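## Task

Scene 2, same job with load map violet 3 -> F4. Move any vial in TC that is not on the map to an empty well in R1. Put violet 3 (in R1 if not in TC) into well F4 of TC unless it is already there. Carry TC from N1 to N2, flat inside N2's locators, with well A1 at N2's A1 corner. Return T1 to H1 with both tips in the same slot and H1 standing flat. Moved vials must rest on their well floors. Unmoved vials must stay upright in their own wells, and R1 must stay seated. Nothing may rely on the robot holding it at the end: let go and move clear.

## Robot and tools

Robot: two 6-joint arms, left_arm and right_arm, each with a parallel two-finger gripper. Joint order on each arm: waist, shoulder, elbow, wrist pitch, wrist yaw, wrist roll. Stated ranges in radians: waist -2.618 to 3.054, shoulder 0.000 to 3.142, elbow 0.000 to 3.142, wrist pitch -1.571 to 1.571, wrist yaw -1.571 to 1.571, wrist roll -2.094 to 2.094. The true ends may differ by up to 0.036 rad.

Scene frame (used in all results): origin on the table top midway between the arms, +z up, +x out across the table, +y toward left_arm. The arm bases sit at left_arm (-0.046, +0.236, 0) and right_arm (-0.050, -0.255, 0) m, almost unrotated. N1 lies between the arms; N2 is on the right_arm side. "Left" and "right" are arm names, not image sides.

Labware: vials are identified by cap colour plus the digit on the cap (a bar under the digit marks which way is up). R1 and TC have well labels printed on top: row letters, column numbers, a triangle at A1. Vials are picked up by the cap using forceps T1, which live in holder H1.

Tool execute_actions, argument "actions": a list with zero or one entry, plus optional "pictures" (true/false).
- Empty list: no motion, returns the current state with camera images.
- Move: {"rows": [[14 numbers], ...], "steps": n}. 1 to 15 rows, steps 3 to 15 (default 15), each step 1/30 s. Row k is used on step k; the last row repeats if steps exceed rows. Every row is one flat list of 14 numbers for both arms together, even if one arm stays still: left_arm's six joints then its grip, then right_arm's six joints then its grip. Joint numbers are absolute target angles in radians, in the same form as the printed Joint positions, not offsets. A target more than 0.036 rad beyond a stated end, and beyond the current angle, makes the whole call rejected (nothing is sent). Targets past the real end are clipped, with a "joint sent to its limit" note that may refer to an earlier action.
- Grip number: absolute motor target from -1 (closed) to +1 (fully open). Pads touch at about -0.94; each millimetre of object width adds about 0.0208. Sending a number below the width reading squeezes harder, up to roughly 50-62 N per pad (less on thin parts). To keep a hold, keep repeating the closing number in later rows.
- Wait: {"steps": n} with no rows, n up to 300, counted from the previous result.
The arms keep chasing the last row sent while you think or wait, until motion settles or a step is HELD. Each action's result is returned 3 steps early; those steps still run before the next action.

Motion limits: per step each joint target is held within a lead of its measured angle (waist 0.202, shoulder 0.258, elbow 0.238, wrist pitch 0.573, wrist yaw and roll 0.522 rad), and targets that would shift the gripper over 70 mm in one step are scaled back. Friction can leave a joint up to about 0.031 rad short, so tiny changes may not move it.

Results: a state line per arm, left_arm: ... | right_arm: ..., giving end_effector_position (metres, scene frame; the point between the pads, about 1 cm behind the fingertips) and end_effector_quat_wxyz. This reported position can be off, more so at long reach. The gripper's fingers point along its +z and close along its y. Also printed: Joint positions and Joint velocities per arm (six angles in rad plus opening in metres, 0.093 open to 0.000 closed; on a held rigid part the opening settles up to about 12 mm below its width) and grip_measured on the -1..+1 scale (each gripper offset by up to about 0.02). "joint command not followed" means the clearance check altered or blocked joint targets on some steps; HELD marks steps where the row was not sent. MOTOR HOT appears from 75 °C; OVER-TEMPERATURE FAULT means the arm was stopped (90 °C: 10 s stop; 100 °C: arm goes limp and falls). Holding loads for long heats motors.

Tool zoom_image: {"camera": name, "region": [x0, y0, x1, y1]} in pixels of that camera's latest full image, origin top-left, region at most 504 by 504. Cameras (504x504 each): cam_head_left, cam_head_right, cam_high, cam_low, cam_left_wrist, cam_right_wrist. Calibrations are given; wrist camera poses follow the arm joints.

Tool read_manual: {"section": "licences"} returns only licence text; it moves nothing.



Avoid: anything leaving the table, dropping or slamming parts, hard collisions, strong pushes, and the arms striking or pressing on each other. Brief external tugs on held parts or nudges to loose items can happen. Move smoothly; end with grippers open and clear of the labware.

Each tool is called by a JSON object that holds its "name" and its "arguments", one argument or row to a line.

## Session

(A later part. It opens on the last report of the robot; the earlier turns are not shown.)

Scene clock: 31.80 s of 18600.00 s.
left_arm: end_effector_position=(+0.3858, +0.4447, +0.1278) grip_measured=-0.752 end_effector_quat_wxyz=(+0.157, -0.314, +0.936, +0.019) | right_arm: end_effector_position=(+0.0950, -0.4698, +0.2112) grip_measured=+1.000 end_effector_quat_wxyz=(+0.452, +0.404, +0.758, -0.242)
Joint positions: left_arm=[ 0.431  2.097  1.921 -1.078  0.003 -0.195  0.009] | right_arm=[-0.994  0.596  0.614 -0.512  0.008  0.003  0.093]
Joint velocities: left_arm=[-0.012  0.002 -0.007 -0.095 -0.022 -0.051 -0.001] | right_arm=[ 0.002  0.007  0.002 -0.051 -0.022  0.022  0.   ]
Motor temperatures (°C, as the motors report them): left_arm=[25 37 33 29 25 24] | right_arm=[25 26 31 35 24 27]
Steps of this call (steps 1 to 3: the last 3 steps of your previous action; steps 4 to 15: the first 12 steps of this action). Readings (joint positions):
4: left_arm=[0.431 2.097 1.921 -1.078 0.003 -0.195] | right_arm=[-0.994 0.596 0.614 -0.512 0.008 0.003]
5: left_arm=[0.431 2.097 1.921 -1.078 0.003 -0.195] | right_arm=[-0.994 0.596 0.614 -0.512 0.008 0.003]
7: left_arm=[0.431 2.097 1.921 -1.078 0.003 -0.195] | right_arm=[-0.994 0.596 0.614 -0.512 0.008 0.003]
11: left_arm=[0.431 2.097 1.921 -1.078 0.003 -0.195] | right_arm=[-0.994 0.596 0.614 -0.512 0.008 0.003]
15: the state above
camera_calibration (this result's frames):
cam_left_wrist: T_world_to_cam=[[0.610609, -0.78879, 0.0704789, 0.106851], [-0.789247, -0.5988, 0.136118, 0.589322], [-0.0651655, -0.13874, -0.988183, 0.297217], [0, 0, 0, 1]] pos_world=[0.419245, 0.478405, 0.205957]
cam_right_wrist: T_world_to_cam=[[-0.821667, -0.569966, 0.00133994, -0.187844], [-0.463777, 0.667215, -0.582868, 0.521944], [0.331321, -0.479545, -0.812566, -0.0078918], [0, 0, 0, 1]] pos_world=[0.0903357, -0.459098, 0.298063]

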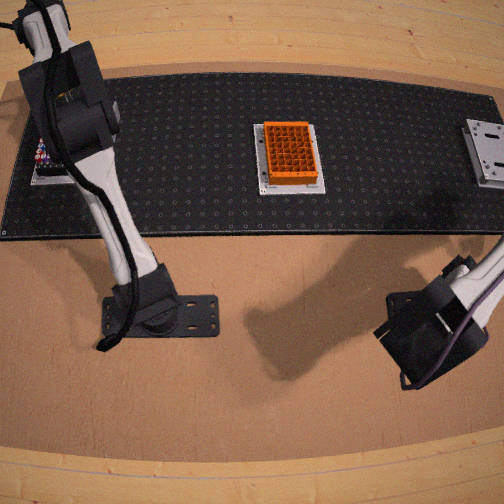

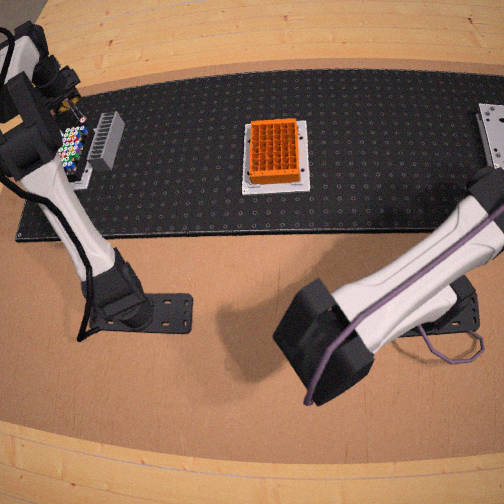

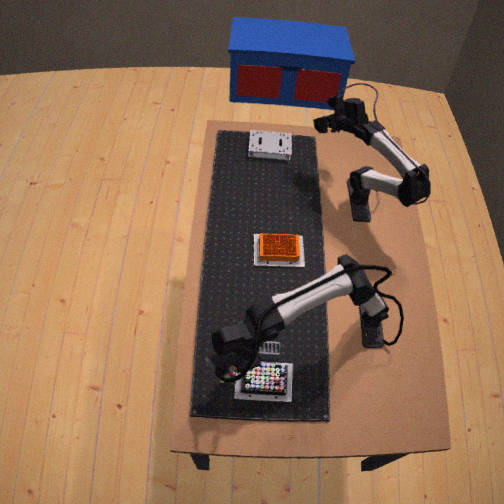

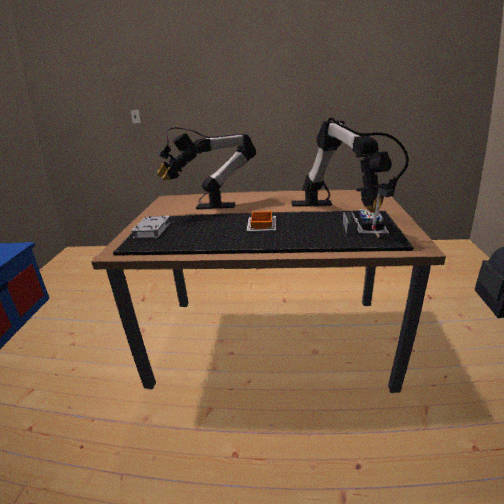

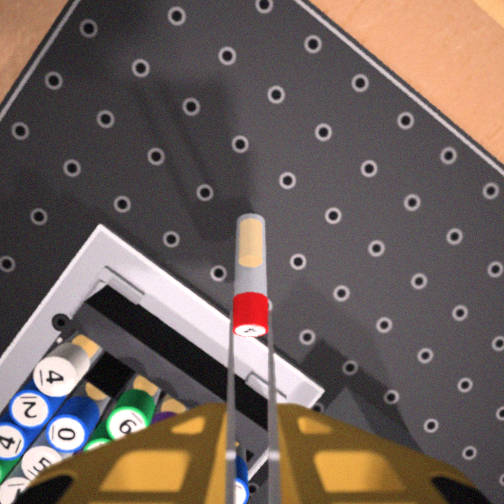

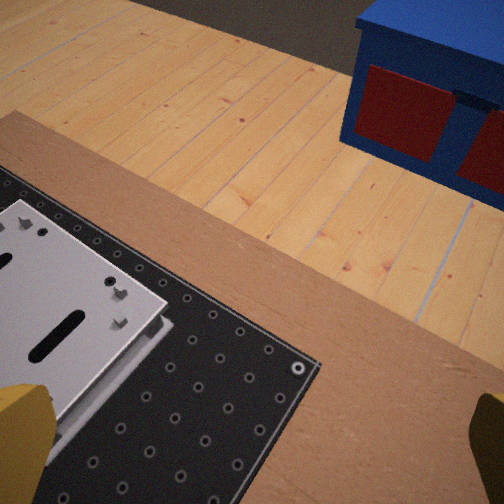

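Pivoting. Lift slowly.

{"name": "execute_actions", "arguments": {
  "actions": [
    {"rows":[[0.431,2.09,1.946,-1.094,0.005,-0.2,-0.75,-1,0.6,0.6,-0.5,0,0,1],[0.431,2.09,1.95,-1.098,0.005,-0.2,-0.75,-1,0.6,0.6,-0.5,0,0,1],[0.431,2.09,1.954,-1.102,0.005,-0.2,-0.75,-1,0.6,0.6,-0.5,0,0,1],[0.431,2.09,1.958,-1.106,0.005,-0.2,-0.75,-1,0.6,0.6,-0.5,0,0,1],[0.431,2.09,1.962,-1.11,0.005,-0.2,-0.75,-1,0.6,0.6,-0.5,0,0,1],[0.431,2.09,1.966,-1.114,0.005,-0.2,-0.75,-1,0.6,0.6,-0.5,0,0,1],[0.431,2.09,1.97,-1.118,0.005,-0.2,-0.75,-1,0.6,0.6,-0.5,0,0,1],[0.431,2.09,1.974,-1.122,0.005,-0.2,-0.75,-1,0.6,0.6,-0.5,0,0,1],[0.431,2.09,1.978,-1.126,0.005,-0.2,-0.75,-1,0.6,0.6,-0.5,0,0,1],[0.431,2.09,1.982,-1.13,0.005,-0.2,-0.75,-1,0.6,0.6,-0.5,0,0,1],[0.431,2.09,1.986,-1.134,0.005,-0.2,-0.75,-1,0.6,0.6,-0.5,0,0,1],[0.431,2.09,1.99,-1.138,0.005,-0.2,-0.75,-1,0.6,0.6,-0.5,0,0,1],[0.431,2.09,1.994,-1.142,0.005,-0.2,-0.75,-1,0.6,0.6,-0.5,0,0,1],[0.431,2.09,1.998,-1.146,0.005,-0.2,-0.75,-1,0.6,0.6,-0.5,0,0,1],[0.431,2.09,2.002,-1.15,0.005,-0.2,-0.75,-1,0.6,0.6,-0.5,0,0,1]]}
  ]
}}

{"name": "execute_actions", "arguments": {
  "actions": [
    {"rows":[[0.431,2.09,2.006,-1.154,0.005,-0.2,-0.75,-1,0.6,0.6,-0.5,0,0,1],[0.431,2.09,2.01,-1.158,0.005,-0.2,-0.75,-1,0.6,0.6,-0.5,0,0,1],[0.431,2.09,2.014,-1.162,0.005,-0.2,-0.75,-1,0.6,0.6,-0.5,0,0,1],[0.431,2.09,2.018,-1.166,0.005,-0.2,-0.75,-1,0.6,0.6,-0.5,0,0,1],[0.431,2.09,2.022,-1.17,0.005,-0.2,-0.75,-1,0.6,0.6,-0.5,0,0,1],[0.431,2.09,2.026,-1.174,0.005,-0.2,-0.75,-1,0.6,0.6,-0.5,0,0,1],[0.431,2.09,2.03,-1.178,0.005,-0.2,-0.75,-1,0.6,0.6,-0.5,0,0,1],[0.431,2.09,2.034,-1.182,0.005,-0.2,-0.75,-1,0.6,0.6,-0.5,0,0,1],[0.431,2.09,2.038,-1.186,0.005,-0.2,-0.75,-1,0.6,0.6,-0.5,0,0,1],[0.431,2.09,2.042,-1.19,0.005,-0.2,-0.75,-1,0.6,0.6,-0.5,0,0,1]]}
  ]
}}

{"name": "execute_actions", "arguments": {
  "actions": [
    {"steps":12}
  ],
  "pictures": true
}}

Scene clock: 33.20 s of 18600.00 s.
left_arm: end_effector_position=(+0.3867, +0.4452, +0.1384) grip_measured=-0.752 end_effector_quat_wxyz=(+0.161, -0.314, +0.936, +0.019) | right_arm: end_effector_position=(+0.0950, -0.4698, +0.2112) grip_measured=+1.000 end_effector_quat_wxyz=(+0.452, +0.404, +0.758, -0.242)
Joint positions: left_arm=[ 0.431  2.097  1.961 -1.109  0.003 -0.195  0.009] | right_arm=[-0.994  0.596  0.614 -0.512  0.008  0.003  0.093]
Joint velocities: left_arm=[-0.012 -0.007  0.095 -0.11   0.022  0.022 -0.   ] | right_arm=[-0.002  0.002 -0.007  0.022  0.007  0.051  0.   ]
Motor temperatures (°C, as the motors report them): left_arm=[25 37 33 29 25 24] | right_arm=[25 26 31 36 24 27]
Steps of this call (steps 1 to 3: the last 3 steps of your previous action; steps 4 to 15: the robot went on to your last target; steps 16 to 30: nothing new was sent; steps 31 to 42: the first 12 steps of this action). Readings (joint positions):
31: left_arm=[0.431 2.097 1.921 -1.078 0.003 -0.195] | right_arm=[-0.994 0.596 0.614 -0.512 0.008 0.003]
32: left_arm=[0.431 2.097 1.921 -1.079 0.003 -0.195] | right_arm=[-0.994 0.596 0.614 -0.512 0.008 0.003]
34: left_arm=[0.431 2.097 1.926 -1.085 0.003 -0.195] | right_arm=[-0.994 0.596 0.614 -0.512 0.008 0.003]
38: left_arm=[0.431 2.097 1.945 -1.096 0.003 -0.195] | right_arm=[-0.994 0.596 0.614 -0.512 0.008 0.003]
42: the state above

Scene clock: 33.70 s of 18600.00 s.
left_arm: end_effector_position=(+0.3851, +0.4444, +0.1528) grip_measured=-0.752 end_effector_quat_wxyz=(+0.161, -0.314, +0.936, +0.019) | right_arm: end_effector_position=(+0.0950, -0.4698, +0.2112) grip_measured=+1.000 end_effector_quat_wxyz=(+0.452, +0.404, +0.758, -0.242)
Joint positions: left_arm=[ 0.431  2.097  2.019 -1.166  0.003 -0.195  0.009] | right_arm=[-0.994  0.596  0.614 -0.512  0.008  0.003  0.093]
Joint velocities: left_arm=[ 0.007 -0.007  0.056 -0.051  0.081  0.081  0.   ] | right_arm=[ 0.007  0.002 -0.007  0.051 -0.125  0.007  0.   ]
Motor temperatures (°C, as the motors report them): left_arm=[25 37 33 29 25 24] | right_arm=[25 26 31 36 24 27]
Steps of this call (steps 1 to 3: the last 3 steps of your previous action; steps 4 to 15: the first 12 steps of this action). Readings (joint positions):
4: left_arm=[0.431 2.097 1.977 -1.125 0.003 -0.195] | right_arm=[-0.994 0.596 0.614 -0.512 0.008 0.003]
5: left_arm=[0.431 2.097 1.981 -1.129 0.003 -0.195] | right_arm=[-0.994 0.596 0.614 -0.512 0.008 0.003]
7: left_arm=[0.431 2.097 1.989 -1.137 0.003 -0.195] | right_arm=[-0.994 0.596 0.614 -0.512 0.008 0.003]
11: left_arm=[0.431 2.097 2.005 -1.153 0.003 -0.195] | right_arm=[-0.994 0.596 0.614 -0.512 0.008 0.003]
15: the state above

Scene clock: 34.10 s of 18600.00 s.
left_arm: end_effector_position=(+0.3832, +0.4434, +0.1526) grip_measured=-0.752 end_effector_quat_wxyz=(+0.157, -0.314, +0.936, +0.019) | right_arm: end_effector_position=(+0.0950, -0.4698, +0.2112) grip_measured=+1.000 end_effector_quat_wxyz=(+0.452, +0.404, +0.758, -0.242)
Joint positions: left_arm=[ 0.431  2.097  2.021 -1.177  0.003 -0.195  0.009] | right_arm=[-0.994  0.596  0.614 -0.512  0.008  0.003  0.093]
Joint velocities: left_arm=[ 0.002 -0.002  0.002  0.022 -0.037  0.066 -0.001] | right_arm=[-0.017 -0.007 -0.007 -0.066 -0.125 -0.007  0.   ]
Motor temperatures (°C, as the motors report them): left_arm=[25 37 33 29 25 24] | right_arm=[25 26 31 36 24 27]
Kept back: nothing.
Steps of this call (steps 1 to 3: the last 3 steps of your previous action; steps 4 to 12: the robot went on to your last target). Readings (joint positions):
1: left_arm=[0.431 2.097 2.020 -1.168 0.003 -0.195] | right_arm=[-0.994 0.596 0.614 -0.512 0.008 0.003]
2: left_arm=[0.431 2.097 2.021 -1.169 0.003 -0.195] | right_arm=[-0.994 0.596 0.614 -0.512 0.008 0.003]
4: left_arm=[0.431 2.097 2.021 -1.172 0.003 -0.195] | right_arm=[-0.994 0.596 0.614 -0.512 0.008 0.003]
8: left_arm=[0.431 2.097 2.021 -1.176 0.003 -0.195] | right_arm=[-0.994 0.596 0.614 -0.512 0.008 0.003]
12: the state above
camera_calibration (this result's frames):
cam_left_wrist: T_world_to_cam=[[0.610609, -0.78879, 0.0704789, 0.105684], [-0.789247, -0.5988, 0.136118, 0.583173], [-0.0651655, -0.13874, -0.988183, 0.321429], [0, 0, 0, 1]] pos_world=[0.416682, 0.477162, 0.230802]
cam_right_wrist: T_world_to_cam=[[-0.821667, -0.569966, 0.00133994, -0.187844], [-0.463777, 0.667215, -0.582868, 0.521944], [0.331321, -0.479545, -0.812566, -0.0078918], [0, 0, 0, 1]] pos_world=[0.0903357, -0.459098, 0.298063]

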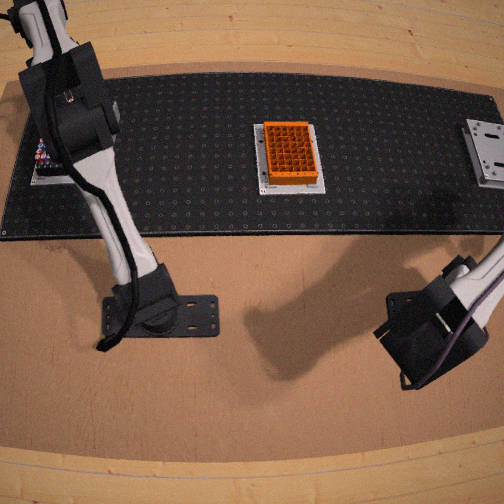

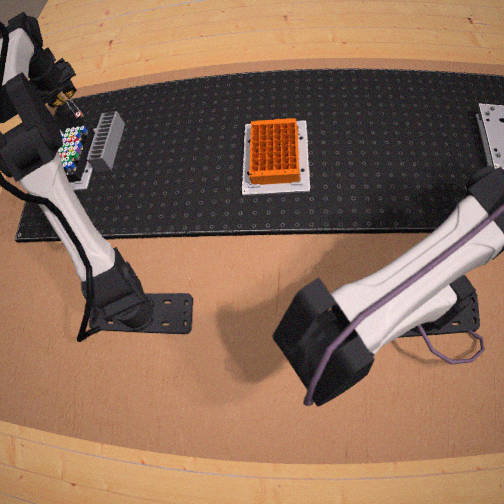

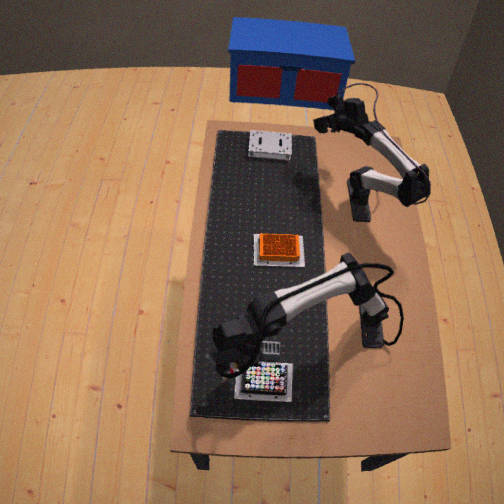

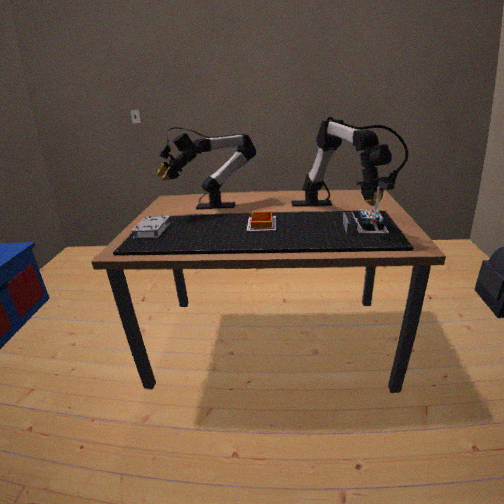

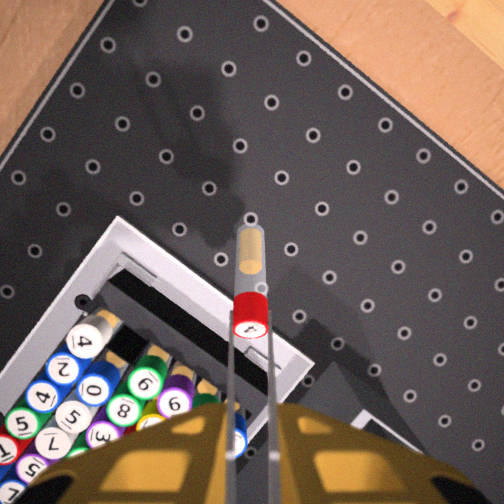

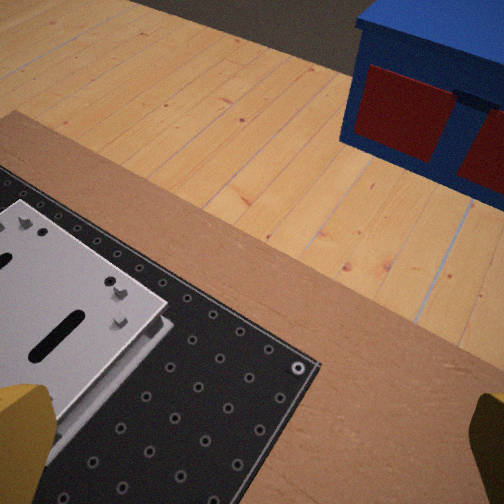

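{"name": "execute_actions", "arguments": {
  "actions": [
    {"rows":[[0.431,2.09,2.03,-1.15,0.005,-0.19,-0.75,-1,0.6,0.6,-0.5,0,0,1],[0.431,2.09,2.03,-1.135,0.005,-0.18,-0.75,-1,0.6,0.6,-0.5,0,0,1],[0.431,2.09,2.03,-1.12,0.005,-0.17,-0.75,-1,0.6,0.6,-0.5,0,0,1],[0.431,2.09,2.03,-1.105,0.005,-0.16,-0.75,-1,0.6,0.6,-0.5,0,0,1],[0.431,2.09,2.03,-1.09,0.005,-0.15,-0.75,-1,0.6,0.6,-0.5,0,0,1],[0.431,2.09,2.03,-1.075,0.005,-0.14,-0.75,-1,0.6,0.6,-0.5,0,0,1],[0.431,2.09,2.03,-1.06,0.005,-0.13,-0.75,-1,0.6,0.6,-0.5,0,0,1],[0.431,2.09,2.03,-1.045,0.005,-0.12,-0.75,-1,0.6,0.6,-0.5,0,0,1],[0.431,2.09,2.03,-1.03,0.005,-0.11,-0.75,-1,0.6,0.6,-0.5,0,0,1],[0.431,2.09,2.03,-1.015,0.005,-0.1,-0.75,-1,0.6,0.6,-0.5,0,0,1],[0.431,2.09,2.03,-1.0,0.005,-0.09,-0.75,-1,0.6,0.6,-0.5,0,0,1],[0.431,2.09,2.03,-0.985,0.005,-0.08,-0.75,-1,0.6,0.6,-0.5,0,0,1],[0.431,2.09,2.03,-0.97,0.005,-0.07,-0.75,-1,0.6,0.6,-0.5,0,0,1],[0.431,2.09,2.03,-0.955,0.005,-0.06,-0.75,-1,0.6,0.6,-0.5,0,0,1],[0.431,2.09,2.03,-0.94,0.005,-0.05,-0.75,-1,0.6,0.6,-0.5,0,0,1]]}
  ]
}}

{"name": "execute_actions", "arguments": {
  "actions": [
    {"rows":[[0.431,2.09,2.03,-0.925,0.005,-0.04,-0.75,-1,0.6,0.6,-0.5,0,0,1],[0.431,2.09,2.03,-0.91,0.005,-0.03,-0.75,-1,0.6,0.6,-0.5,0,0,1],[0.431,2.09,2.03,-0.895,0.005,-0.02,-0.75,-1,0.6,0.6,-0.5,0,0,1],[0.431,2.09,2.03,-0.88,0.005,-0.01,-0.75,-1,0.6,0.6,-0.5,0,0,1],[0.431,2.09,2.03,-0.865,0.005,0.004,-0.75,-1,0.6,0.6,-0.5,0,0,1],[0.431,2.09,2.03,-0.85,0.005,0.004,-0.75,-1,0.6,0.6,-0.5,0,0,1],[0.431,2.09,2.03,-0.835,0.005,0.004,-0.75,-1,0.6,0.6,-0.5,0,0,1],[0.431,2.09,2.03,-0.82,0.005,0.004,-0.75,-1,0.6,0.6,-0.5,0,0,1],[0.431,2.09,2.03,-0.805,0.005,0.004,-0.75,-1,0.6,0.6,-0.5,0,0,1],[0.431,2.09,2.03,-0.79,0.005,0.004,-0.75,-1,0.6,0.6,-0.5,0,0,1]]}
  ]
}}

{"name": "execute_actions", "arguments": {
  "actions": [
    {"steps":15}
  ],
  "pictures": true
}}

Scene clock: 34.90 s of 18600.00 s.
left_arm: end_effector_position=(+0.4051, +0.4541, +0.1621) grip_measured=-0.752 end_effector_quat_wxyz=(+0.209, -0.277, +0.937, +0.033) | right_arm: end_effector_position=(+0.0950, -0.4698, +0.2112) grip_measured=+1.000 end_effector_quat_wxyz=(+0.452, +0.404, +0.758, -0.242)
Joint positions: left_arm=[ 0.431  2.097  2.021 -1.069  0.003 -0.124  0.009] | right_arm=[-0.994  0.596  0.614 -0.512  0.008  0.003  0.093]
Joint velocities: left_arm=[-0.002 -0.007 -0.012  0.462  0.007  0.271  0.   ] | right_arm=[-0.012 -0.007  0.007 -0.022  0.022  0.11   0.   ]
Motor temperatures (°C, as the motors report them): left_arm=[25 38 33 29 25 24] | right_arm=[25 26 31 36 24 27]
Steps of this call (steps 1 to 12: the robot went on to your last target; steps 13 to 24: the first 12 steps of this action). Readings (joint positions):
13: left_arm=[0.431 2.097 2.021 -1.177 0.003 -0.195] | right_arm=[-0.994 0.596 0.614 -0.512 0.008 0.003]
14: left_arm=[0.431 2.097 2.021 -1.175 0.003 -0.194] | right_arm=[-0.994 0.596 0.614 -0.512 0.008 0.003]
16: left_arm=[0.431 2.097 2.021 -1.164 0.003 -0.186] | right_arm=[-0.994 0.596 0.614 -0.512 0.008 0.003]
20: left_arm=[0.431 2.097 2.021 -1.122 0.003 -0.159] | right_arm=[-0.994 0.596 0.614 -0.512 0.008 0.003]
24: the state above

Scene clock: 35.40 s of 18600.00 s.
left_arm: end_effector_position=(+0.4453, +0.4736, +0.1885) grip_measured=-0.752 end_effector_quat_wxyz=(+0.307, -0.217, +0.924, +0.068) | right_arm: end_effector_position=(+0.0950, -0.4698, +0.2112) grip_measured=+1.000 end_effector_quat_wxyz=(+0.452, +0.404, +0.758, -0.242)
Joint positions: left_arm=[ 0.431  2.097  2.021 -0.855  0.003 -0.01   0.009] | right_arm=[-0.994  0.596  0.614 -0.512  0.008  0.003  0.093]
Joint velocities: left_arm=[ 0.007 -0.012 -0.012  0.212  0.051  0.051  0.001] | right_arm=[-0.002  0.002 -0.002  0.007  0.037 -0.066  0.   ]
Motor temperatures (°C, as the motors report them): left_arm=[25 38 33 29 25 24] | right_arm=[25 26 31 36 24 27]
Steps of this call (steps 1 to 3: the last 3 steps of your previous action; steps 4 to 15: the first 12 steps of this action). Readings (joint positions):
4: left_arm=[0.431 2.097 2.021 -1.012 0.003 -0.086] | right_arm=[-0.994 0.596 0.614 -0.512 0.008 0.003]
5: left_arm=[0.431 2.097 2.021 -0.997 0.003 -0.076] | right_arm=[-0.994 0.596 0.614 -0.512 0.008 0.003]
7: left_arm=[0.431 2.097 2.021 -0.968 0.003 -0.057] | right_arm=[-0.994 0.596 0.614 -0.512 0.008 0.003]
11: left_arm=[0.431 2.097 2.021 -0.909 0.003 -0.024] | right_arm=[-0.994 0.596 0.614 -0.512 0.008 0.003]
15: the state above

Scene clock: 35.90 s of 18600.00 s.
left_arm: end_effector_position=(+0.4517, +0.4767, +0.1939) grip_measured=-0.752 end_effector_quat_wxyz=(+0.324, -0.211, +0.919, +0.073) | right_arm: end_effector_position=(+0.0950, -0.4698, +0.2112) grip_measured=+1.000 end_effector_quat_wxyz=(+0.452, +0.404, +0.758, -0.242)
Joint positions: left_arm=[ 0.431  2.097  2.021 -0.818  0.003 -0.001  0.009] | right_arm=[-0.994  0.596  0.614 -0.512  0.008  0.003  0.093]
Joint velocities: left_arm=[-0.007 -0.007 -0.017  0.007 -0.007 -0.095  0.   ] | right_arm=[ 0.002  0.002  0.007 -0.007 -0.037 -0.037  0.   ]
Motor temperatures (°C, as the motors report them): left_arm=[25 38 34 29 25 24] | right_arm=[25 26 31 36 24 27]
Kept back: nothing.
Steps of this call (steps 1 to 3: the last 3 steps of your previous action; steps 4 to 15: the robot went on to your last target). Readings (joint positions):
1: left_arm=[0.431 2.097 2.021 -0.846 0.003 -0.008] | right_arm=[-0.994 0.596 0.614 -0.512 0.008 0.003]
2: left_arm=[0.431 2.097 2.021 -0.839 0.003 -0.007] | right_arm=[-0.994 0.596 0.614 -0.512 0.008 0.003]
4: left_arm=[0.431 2.097 2.021 -0.830 0.003 -0.005] | right_arm=[-0.994 0.596 0.614 -0.512 0.008 0.003]
8: left_arm=[0.431 2.097 2.021 -0.821 0.003 -0.002] | right_arm=[-0.994 0.596 0.614 -0.512 0.008 0.003]
15: the state above
camera_calibration (this result's frames):
cam_left_wrist: T_world_to_cam=[[0.451776, -0.891958, 0.017584, 0.218346], [-0.866817, -0.443534, -0.227827, 0.683142], [0.211011, 0.0876848, -0.973543, 0.135813], [0, 0, 0, 1]] pos_world=[0.464858, 0.485844, 0.284019]
cam_right_wrist: T_world_to_cam=[[-0.821667, -0.569966, 0.00133994, -0.187844], [-0.463777, 0.667215, -0.582868, 0.521944], [0.331321, -0.479545, -0.812566, -0.0078918], [0, 0, 0, 1]] pos_world=[0.0903357, -0.459098, 0.298063]

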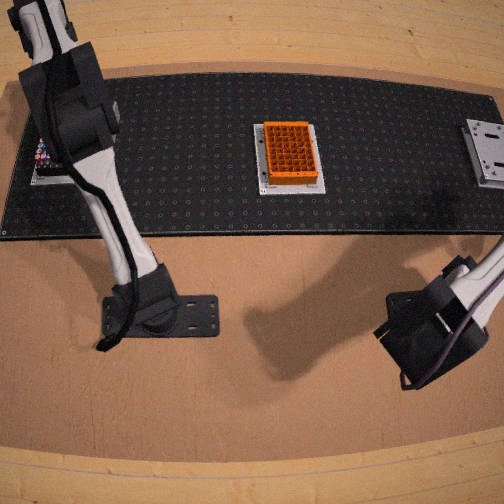

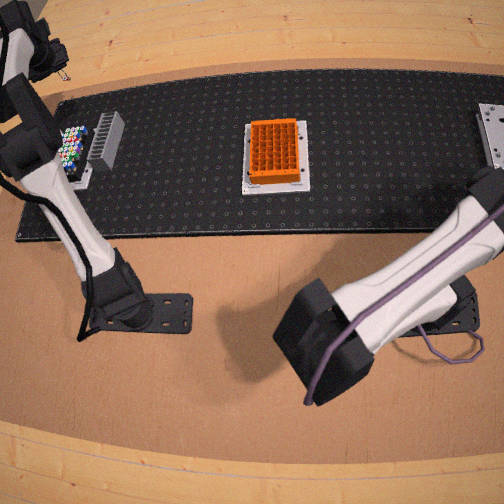

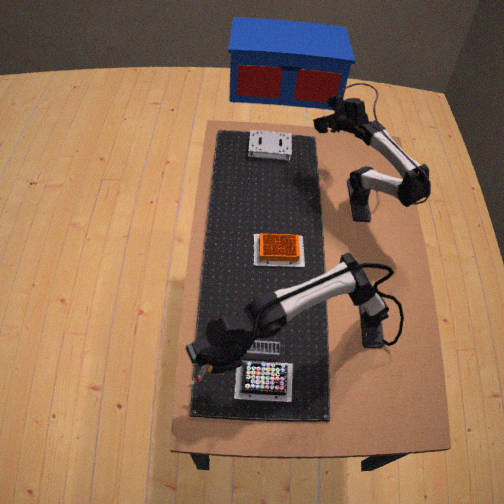

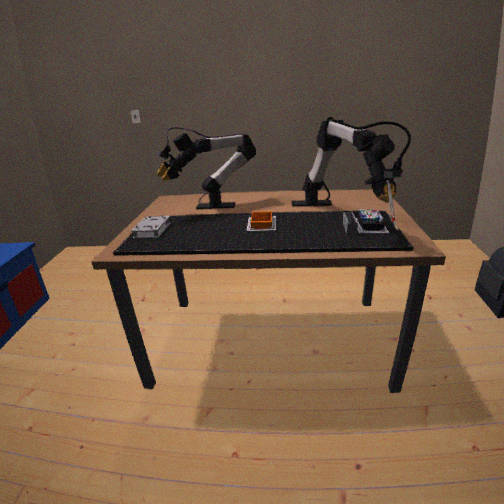

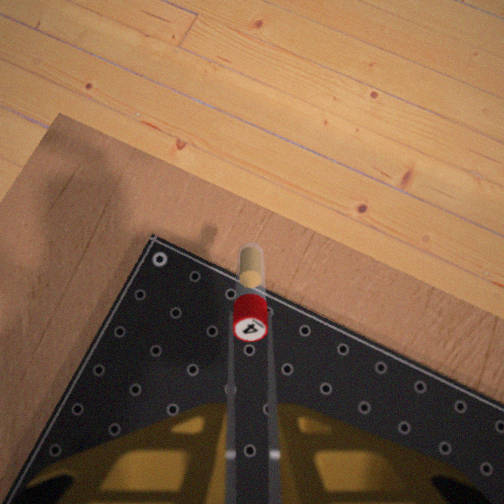

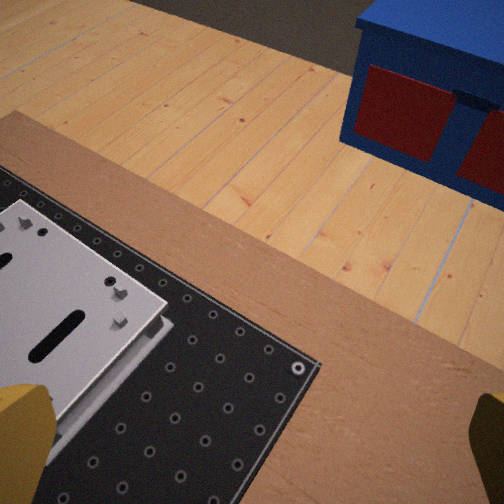

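{"name": "execute_actions", "arguments": {
  "actions": [
    {"rows":[[0.431,2.07,2.03,-0.8,0.005,0.004,-0.75,-1,0.6,0.6,-0.5,0,0,1],[0.431,2.06,2.03,-0.8,0.005,0.004,-0.75,-1,0.6,0.6,-0.5,0,0,1],[0.431,2.05,2.03,-0.8,0.005,0.004,-0.75,-1,0.6,0.6,-0.5,0,0,1],[0.431,2.04,2.03,-0.8,0.005,0.004,-0.75,-1,0.6,0.6,-0.5,0,0,1],[0.431,2.03,2.03,-0.8,0.005,0.004,-0.75,-1,0.6,0.6,-0.5,0,0,1],[0.431,2.02,2.03,-0.8,0.005,0.004,-0.75,-1,0.6,0.6,-0.5,0,0,1],[0.431,2.01,2.03,-0.8,0.005,0.004,-0.75,-1,0.6,0.6,-0.5,0,0,1],[0.431,2.0,2.03,-0.8,0.005,0.004,-0.75,-1,0.6,0.6,-0.5,0,0,1],[0.431,1.99,2.03,-0.8,0.005,0.004,-0.75,-1,0.6,0.6,-0.5,0,0,1],[0.431,1.98,2.03,-0.8,0.005,0.004,-0.75,-1,0.6,0.6,-0.5,0,0,1],[0.431,1.97,2.03,-0.8,0.005,0.004,-0.75,-1,0.6,0.6,-0.5,0,0,1],[0.431,1.96,2.03,-0.8,0.005,0.004,-0.75,-1,0.6,0.6,-0.5,0,0,1],[0.431,1.95,2.03,-0.8,0.005,0.004,-0.75,-1,0.6,0.6,-0.5,0,0,1],[0.431,1.94,2.02,-0.8,0.005,0.004,-0.75,-1,0.6,0.6,-0.5,0,0,1],[0.431,1.93,2.01,-0.8,0.005,0.004,-0.75,-1,0.6,0.6,-0.5,0,0,1]]}
  ]
}}

{"name": "execute_actions", "arguments": {
  "actions": [
    {"rows":[[0.431,1.915,1.995,-0.79,0.005,0.004,-0.75,-1,0.6,0.6,-0.5,0,0,1],[0.431,1.9,1.98,-0.78,0.005,0.004,-0.75,-1,0.6,0.6,-0.5,0,0,1],[0.431,1.885,1.965,-0.77,0.005,0.004,-0.75,-1,0.6,0.6,-0.5,0,0,1],[0.431,1.87,1.95,-0.76,0.005,0.004,-0.75,-1,0.6,0.6,-0.5,0,0,1],[0.431,1.855,1.935,-0.75,0.005,0.004,-0.75,-1,0.6,0.6,-0.5,0,0,1],[0.431,1.84,1.92,-0.74,0.005,0.004,-0.75,-1,0.6,0.6,-0.5,0,0,1],[0.431,1.825,1.905,-0.73,0.005,0.004,-0.75,-1,0.6,0.6,-0.5,0,0,1],[0.431,1.81,1.89,-0.72,0.005,0.004,-0.75,-1,0.6,0.6,-0.5,0,0,1],[0.431,1.795,1.875,-0.71,0.005,0.004,-0.75,-1,0.6,0.6,-0.5,0,0,1],[0.431,1.78,1.86,-0.70,0.005,0.004,-0.75,-1,0.6,0.6,-0.5,0,0,1],[0.431,1.765,1.845,-0.69,0.005,0.004,-0.75,-1,0.6,0.6,-0.5,0,0,1],[0.431,1.75,1.83,-0.68,0.005,0.004,-0.75,-1,0.6,0.6,-0.5,0,0,1],[0.431,1.735,1.815,-0.67,0.005,0.004,-0.75,-1,0.6,0.6,-0.5,0,0,1],[0.431,1.72,1.8,-0.66,0.005,0.004,-0.75,-1,0.6,0.6,-0.5,0,0,1],[0.431,1.71,1.79,-0.65,0.005,0.004,-0.75,-1,0.6,0.6,-0.5,0,0,1]]}
  ]
}}

{"name": "execute_actions", "arguments": {
  "actions": [
    {"steps":20}
  ],
  "pictures": true
}}

Scene clock: 37.63 s of 18600.00 s.
left_arm: end_effector_position=(+0.4437, +0.4728, +0.2405) grip_measured=-0.752 end_effector_quat_wxyz=(+0.364, -0.208, +0.904, +0.082) | right_arm: end_effector_position=(+0.0950, -0.4698, +0.2112) grip_measured=+1.000 end_effector_quat_wxyz=(+0.452, +0.404, +0.758, -0.242)
Joint positions: left_arm=[ 0.431  2.009  2.021 -0.817  0.003 -0.001  0.009] | right_arm=[-0.994  0.596  0.614 -0.512  0.008  0.003  0.093]
Joint velocities: left_arm=[-0.012 -0.383 -0.007 -0.022  0.022  0.022 -0.   ] | right_arm=[-0.002  0.002 -0.007 -0.081 -0.007  0.007  0.   ]
Motor temperatures (°C, as the motors report them): left_arm=[25 39 34 29 25 24] | right_arm=[25 26 31 36 24 27]
Steps of this call (steps 1 to 15: the robot went on to your last target; steps 16 to 40: nothing new was sent; steps 41 to 52: the first 12 steps of this action). Readings (joint positions):
41: left_arm=[0.431 2.097 2.021 -0.817 0.003 -0.001] | right_arm=[-0.994 0.596 0.614 -0.512 0.008 0.003]
42: left_arm=[0.431 2.097 2.021 -0.817 0.003 -0.001] | right_arm=[-0.994 0.596 0.614 -0.512 0.008 0.003]
44: left_arm=[0.431 2.093 2.021 -0.817 0.003 -0.001] | right_arm=[-0.994 0.596 0.614 -0.512 0.008 0.003]
48: left_arm=[0.431 2.062 2.021 -0.817 0.003 -0.001] | right_arm=[-0.994 0.596 0.614 -0.512 0.008 0.003]
52: the state above

Scene clock: 38.13 s of 18600.00 s.
left_arm: end_effector_position=(+0.4127, +0.4578, +0.2922) grip_measured=-0.752 end_effector_quat_wxyz=(+0.418, -0.202, +0.880, +0.095) | right_arm: end_effector_position=(+0.0950, -0.4698, +0.2112) grip_measured=+1.000 end_effector_quat_wxyz=(+0.452, +0.404, +0.758, -0.242)
Joint positions: left_arm=[ 0.431  1.805  1.867 -0.746  0.003 -0.001  0.009] | right_arm=[-0.994  0.596  0.614 -0.512  0.008  0.003  0.093]
Joint velocities: left_arm=[-0.022 -0.418 -0.452  0.315  0.037 -0.037  0.001] | right_arm=[ 0.002  0.002 -0.002 -0.007  0.022 -0.007  0.   ]
Motor temperatures (°C, as the motors report them): left_arm=[25 39 34 30 25 24] | right_arm=[25 26 31 36 24 27]
Steps of this call (steps 1 to 3: the last 3 steps of your previous action; steps 4 to 15: the first 12 steps of this action). Readings (joint positions):
4: left_arm=[0.431 1.961 2.019 -0.815 0.003 -0.001] | right_arm=[-0.994 0.596 0.614 -0.512 0.008 0.003]
5: left_arm=[0.431 1.948 2.013 -0.811 0.003 -0.001] | right_arm=[-0.994 0.596 0.614 -0.512 0.008 0.003]
7: left_arm=[0.431 1.919 1.990 -0.802 0.003 -0.001] | right_arm=[-0.994 0.596 0.614 -0.512 0.008 0.003]
11: left_arm=[0.431 1.861 1.929 -0.777 0.003 -0.001] | right_arm=[-0.994 0.596 0.614 -0.512 0.008 0.003]
15: the state above

Scene clock: 38.80 s of 18600.00 s.
left_arm: end_effector_position=(+0.4048, +0.4539, +0.3154) grip_measured=-0.752 end_effector_quat_wxyz=(+0.454, -0.198, +0.863, +0.103) | right_arm: end_effector_position=(+0.0950, -0.4698, +0.2112) grip_measured=+1.000 end_effector_quat_wxyz=(+0.452, +0.404, +0.758, -0.242)
Joint positions: left_arm=[ 0.431  1.73   1.807 -0.68   0.003 -0.001  0.009] | right_arm=[-0.994  0.596  0.614 -0.512  0.008  0.003  0.093]
Joint velocities: left_arm=[ 0.022 -0.002 -0.017  0.066  0.066 -0.066 -0.001] | right_arm=[-0.002 -0.012 -0.017 -0.022  0.051  0.007  0.   ]
Motor temperatures (°C, as the motors report them): left_arm=[25 39 34 30 25 24] | right_arm=[25 26 31 36 24 27]
Kept back: nothing.
Steps of this call (steps 1 to 3: the last 3 steps of your previous action; steps 4 to 20: the robot went on to your last target). Readings (joint positions):
1: left_arm=[0.431 1.791 1.852 -0.737 0.003 -0.001] | right_arm=[-0.994 0.596 0.614 -0.512 0.008 0.003]
2: left_arm=[0.431 1.776 1.837 -0.729 0.003 -0.001] | right_arm=[-0.994 0.596 0.614 -0.512 0.008 0.003]
4: left_arm=[0.431 1.749 1.813 -0.714 0.003 -0.001] | right_arm=[-0.994 0.596 0.614 -0.512 0.008 0.003]
8: left_arm=[0.431 1.730 1.807 -0.692 0.003 -0.001] | right_arm=[-0.994 0.596 0.614 -0.512 0.008 0.003]
20: the state above
camera_calibration (this result's frames):
cam_left_wrist: T_world_to_cam=[[0.446401, -0.894577, 0.0214237, 0.219254], [-0.771312, -0.396808, -0.497616, 0.685294], [0.453656, 0.205612, -0.867133, 0.0805802], [0, 0, 0, 1]] pos_world=[0.394145, 0.451501, 0.40619]
cam_right_wrist: T_world_to_cam=[[-0.821667, -0.569966, 0.00133994, -0.187844], [-0.463777, 0.667215, -0.582868, 0.521944], [0.331321, -0.479545, -0.812566, -0.0078918], [0, 0, 0, 1]] pos_world=[0.0903357, -0.459098, 0.298063]

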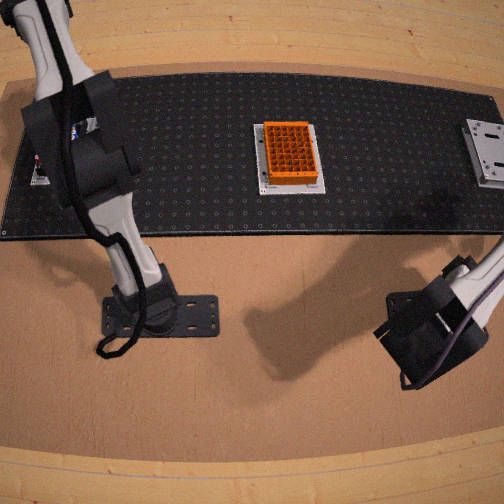

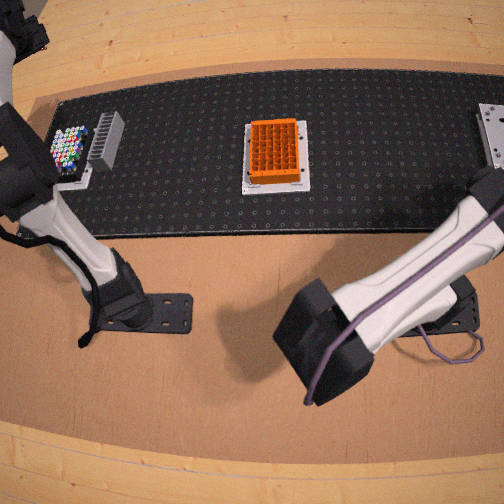

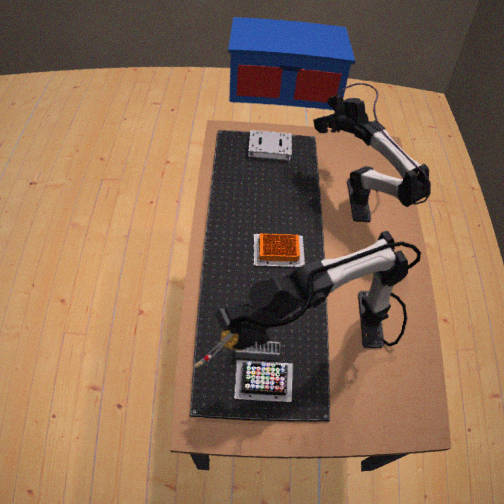

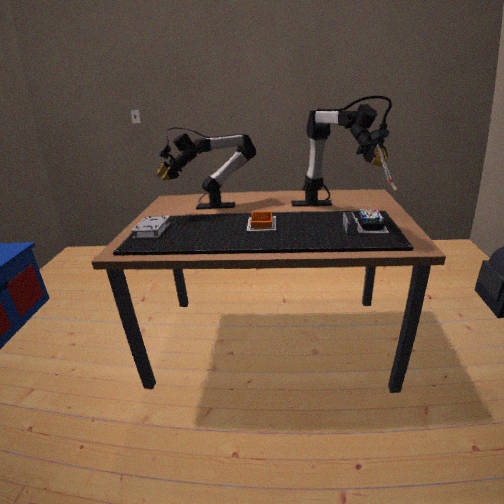

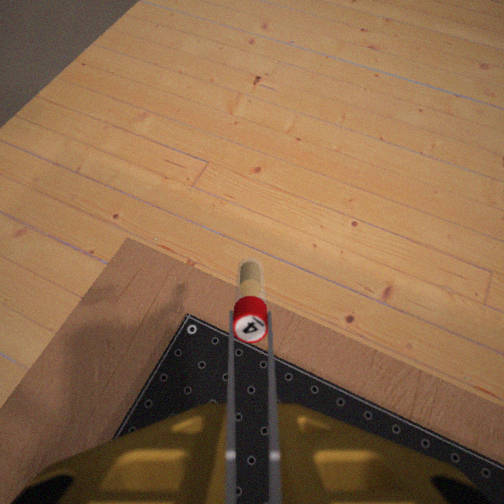

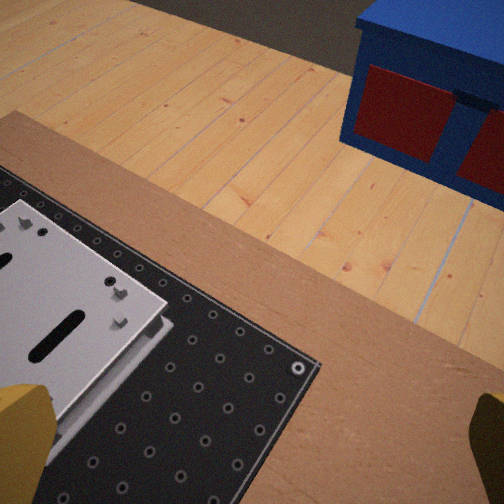

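{"name": "execute_actions", "arguments": {
  "actions": [
    {"rows":[[0.431,1.70,1.78,-0.64,0.005,0.004,-0.75,-1,0.6,0.6,-0.5,0,0,1],[0.431,1.685,1.765,-0.625,0.005,0.004,-0.75,-1,0.6,0.6,-0.5,0,0,1],[0.431,1.67,1.75,-0.61,0.005,0.004,-0.75,-1,0.6,0.6,-0.5,0,0,1],[0.431,1.655,1.735,-0.595,0.005,0.004,-0.75,-1,0.6,0.6,-0.5,0,0,1],[0.431,1.64,1.72,-0.58,0.005,0.004,-0.75,-1,0.6,0.6,-0.5,0,0,1],[0.431,1.625,1.705,-0.565,0.005,0.004,-0.75,-1,0.6,0.6,-0.5,0,0,1],[0.431,1.61,1.69,-0.55,0.005,0.004,-0.75,-1,0.6,0.6,-0.5,0,0,1],[0.431,1.595,1.675,-0.535,0.005,0.004,-0.75,-1,0.6,0.6,-0.5,0,0,1],[0.431,1.58,1.66,-0.52,0.005,0.004,-0.75,-1,0.6,0.6,-0.5,0,0,1],[0.431,1.565,1.645,-0.505,0.005,0.004,-0.75,-1,0.6,0.6,-0.5,0,0,1],[0.431,1.55,1.63,-0.49,0.005,0.004,-0.75,-1,0.6,0.6,-0.5,0,0,1],[0.431,1.535,1.615,-0.475,0.005,0.004,-0.75,-1,0.6,0.6,-0.5,0,0,1],[0.431,1.52,1.6,-0.46,0.005,0.004,-0.75,-1,0.6,0.6,-0.5,0,0,1],[0.431,1.51,1.59,-0.445,0.005,0.004,-0.75,-1,0.6,0.6,-0.5,0,0,1],[0.431,1.5,1.58,-0.43,0.005,0.004,-0.75,-1,0.6,0.6,-0.5,0,0,1]]}
  ]
}}

{"name": "execute_actions", "arguments": {
  "actions": [
    {"steps":20}
  ],
  "pictures": true
}}

Scene clock: 39.63 s of 18600.00 s.
left_arm: end_effector_position=(+0.3841, +0.4439, +0.3344) grip_measured=-0.752 end_effector_quat_wxyz=(+0.495, -0.193, +0.840, +0.112) | right_arm: end_effector_position=(+0.0950, -0.4698, +0.2112) grip_measured=+1.000 end_effector_quat_wxyz=(+0.452, +0.404, +0.758, -0.242)
Joint positions: left_arm=[ 0.431  1.591  1.651 -0.567  0.003 -0.     0.009] | right_arm=[-0.994  0.596  0.614 -0.512  0.008  0.003  0.093]
Joint velocities: left_arm=[-0.017 -0.51  -0.413  0.476 -0.037 -0.051 -0.   ] | right_arm=[ 0.002 -0.002 -0.012  0.007 -0.007  0.051  0.   ]
Motor temperatures (°C, as the motors report them): left_arm=[25 39 34 30 25 24] | right_arm=[25 26 32 36 24 27]
Steps of this call (steps 1 to 13: the robot went on to your last target; steps 14 to 25: the first 12 steps of this action). Readings (joint positions):
14: left_arm=[0.431 1.730 1.805 -0.677 0.003 -0.001] | right_arm=[-0.994 0.596 0.614 -0.512 0.008 0.003]
15: left_arm=[0.431 1.727 1.797 -0.670 0.003 -0.000] | right_arm=[-0.994 0.596 0.614 -0.512 0.008 0.003]
17: left_arm=[0.431 1.711 1.770 -0.655 0.003 -0.000] | right_arm=[-0.994 0.596 0.614 -0.512 0.008 0.003]
21: left_arm=[0.431 1.658 1.707 -0.621 0.003 -0.000] | right_arm=[-0.994 0.596 0.614 -0.512 0.008 0.003]
25: the state above

Scene clock: 40.30 s of 18600.00 s.
left_arm: end_effector_position=(+0.3770, +0.4404, +0.3644) grip_measured=-0.752 end_effector_quat_wxyz=(+0.545, -0.185, +0.808, +0.124) | right_arm: end_effector_position=(+0.0950, -0.4698, +0.2112) grip_measured=+1.000 end_effector_quat_wxyz=(+0.452, +0.404, +0.758, -0.242)
Joint positions: left_arm=[ 0.431  1.517  1.593 -0.46   0.003 -0.     0.009] | right_arm=[-0.994  0.596  0.614 -0.512  0.008  0.003  0.093]
Joint velocities: left_arm=[-0.002  0.007 -0.007  0.007  0.022 -0.022 -0.001] | right_arm=[ 0.002  0.002 -0.012 -0.066  0.007 -0.066  0.   ]
Motor temperatures (°C, as the motors report them): left_arm=[25 39 34 30 25 24] | right_arm=[25 26 32 36 24 27]
Kept back: nothing.
Steps of this call (steps 1 to 3: the last 3 steps of your previous action; steps 4 to 20: the robot went on to your last target). Readings (joint positions):
1: left_arm=[0.431 1.574 1.637 -0.552 0.003 -0.000] | right_arm=[-0.994 0.596 0.614 -0.512 0.008 0.003]
2: left_arm=[0.431 1.557 1.624 -0.537 0.003 -0.000] | right_arm=[-0.994 0.596 0.614 -0.512 0.008 0.003]
4: left_arm=[0.431 1.531 1.604 -0.510 0.003 -0.000] | right_arm=[-0.994 0.596 0.614 -0.512 0.008 0.003]
8: left_arm=[0.431 1.517 1.599 -0.475 0.003 -0.000] | right_arm=[-0.994 0.596 0.614 -0.512 0.008 0.003]
20: the state above
camera_calibration (this result's frames):
cam_left_wrist: T_world_to_cam=[[0.441875, -0.896783, 0.0229567, 0.220666], [-0.656281, -0.340607, -0.673262, 0.678743], [0.611589, 0.282432, -0.739047, -0.00160342], [0, 0, 0, 1]] pos_world=[0.34892, 0.429527, 0.450721]
cam_right_wrist: T_world_to_cam=[[-0.821667, -0.569966, 0.00133994, -0.187844], [-0.463777, 0.667215, -0.582868, 0.521944], [0.331321, -0.479545, -0.812566, -0.0078918], [0, 0, 0, 1]] pos_world=[0.0903357, -0.459098, 0.298063]

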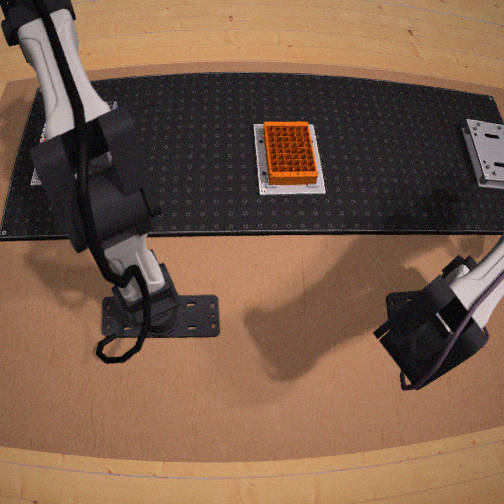

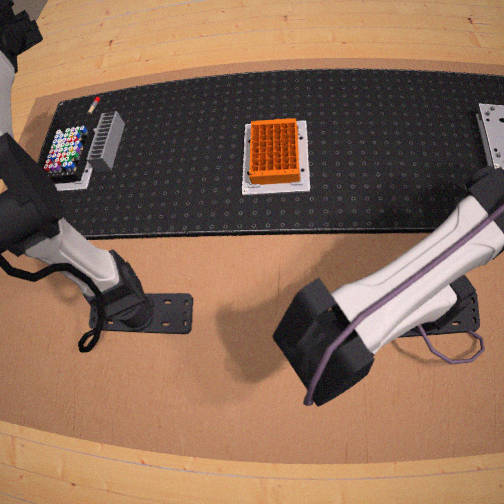

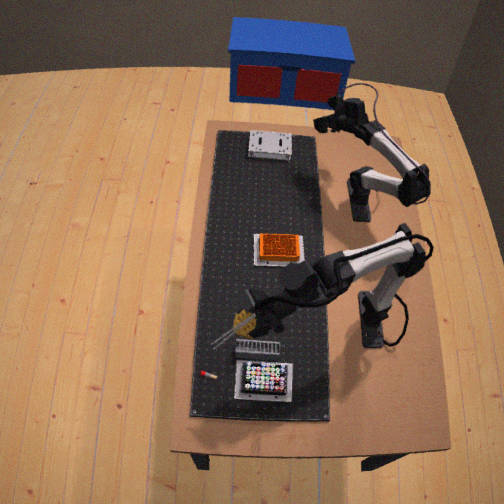

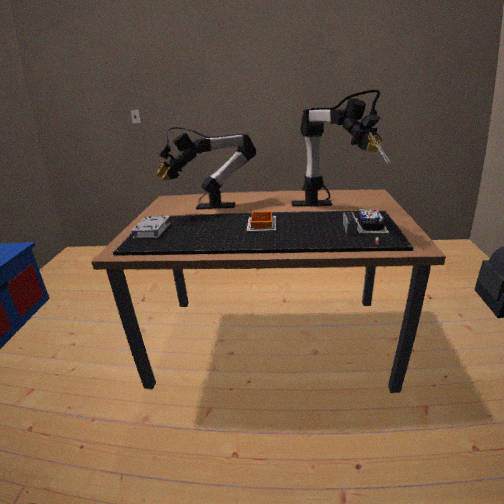

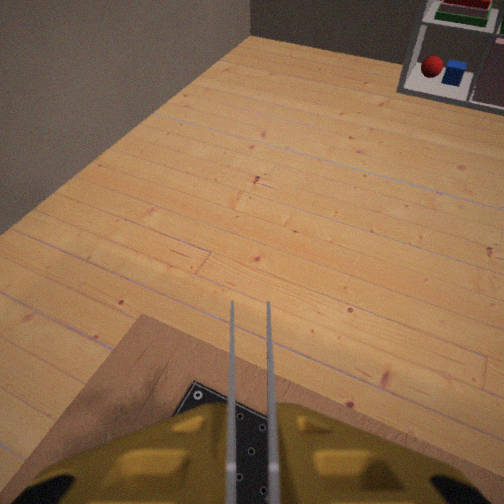

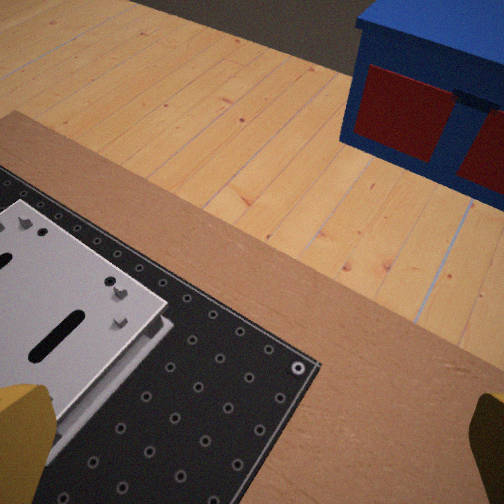

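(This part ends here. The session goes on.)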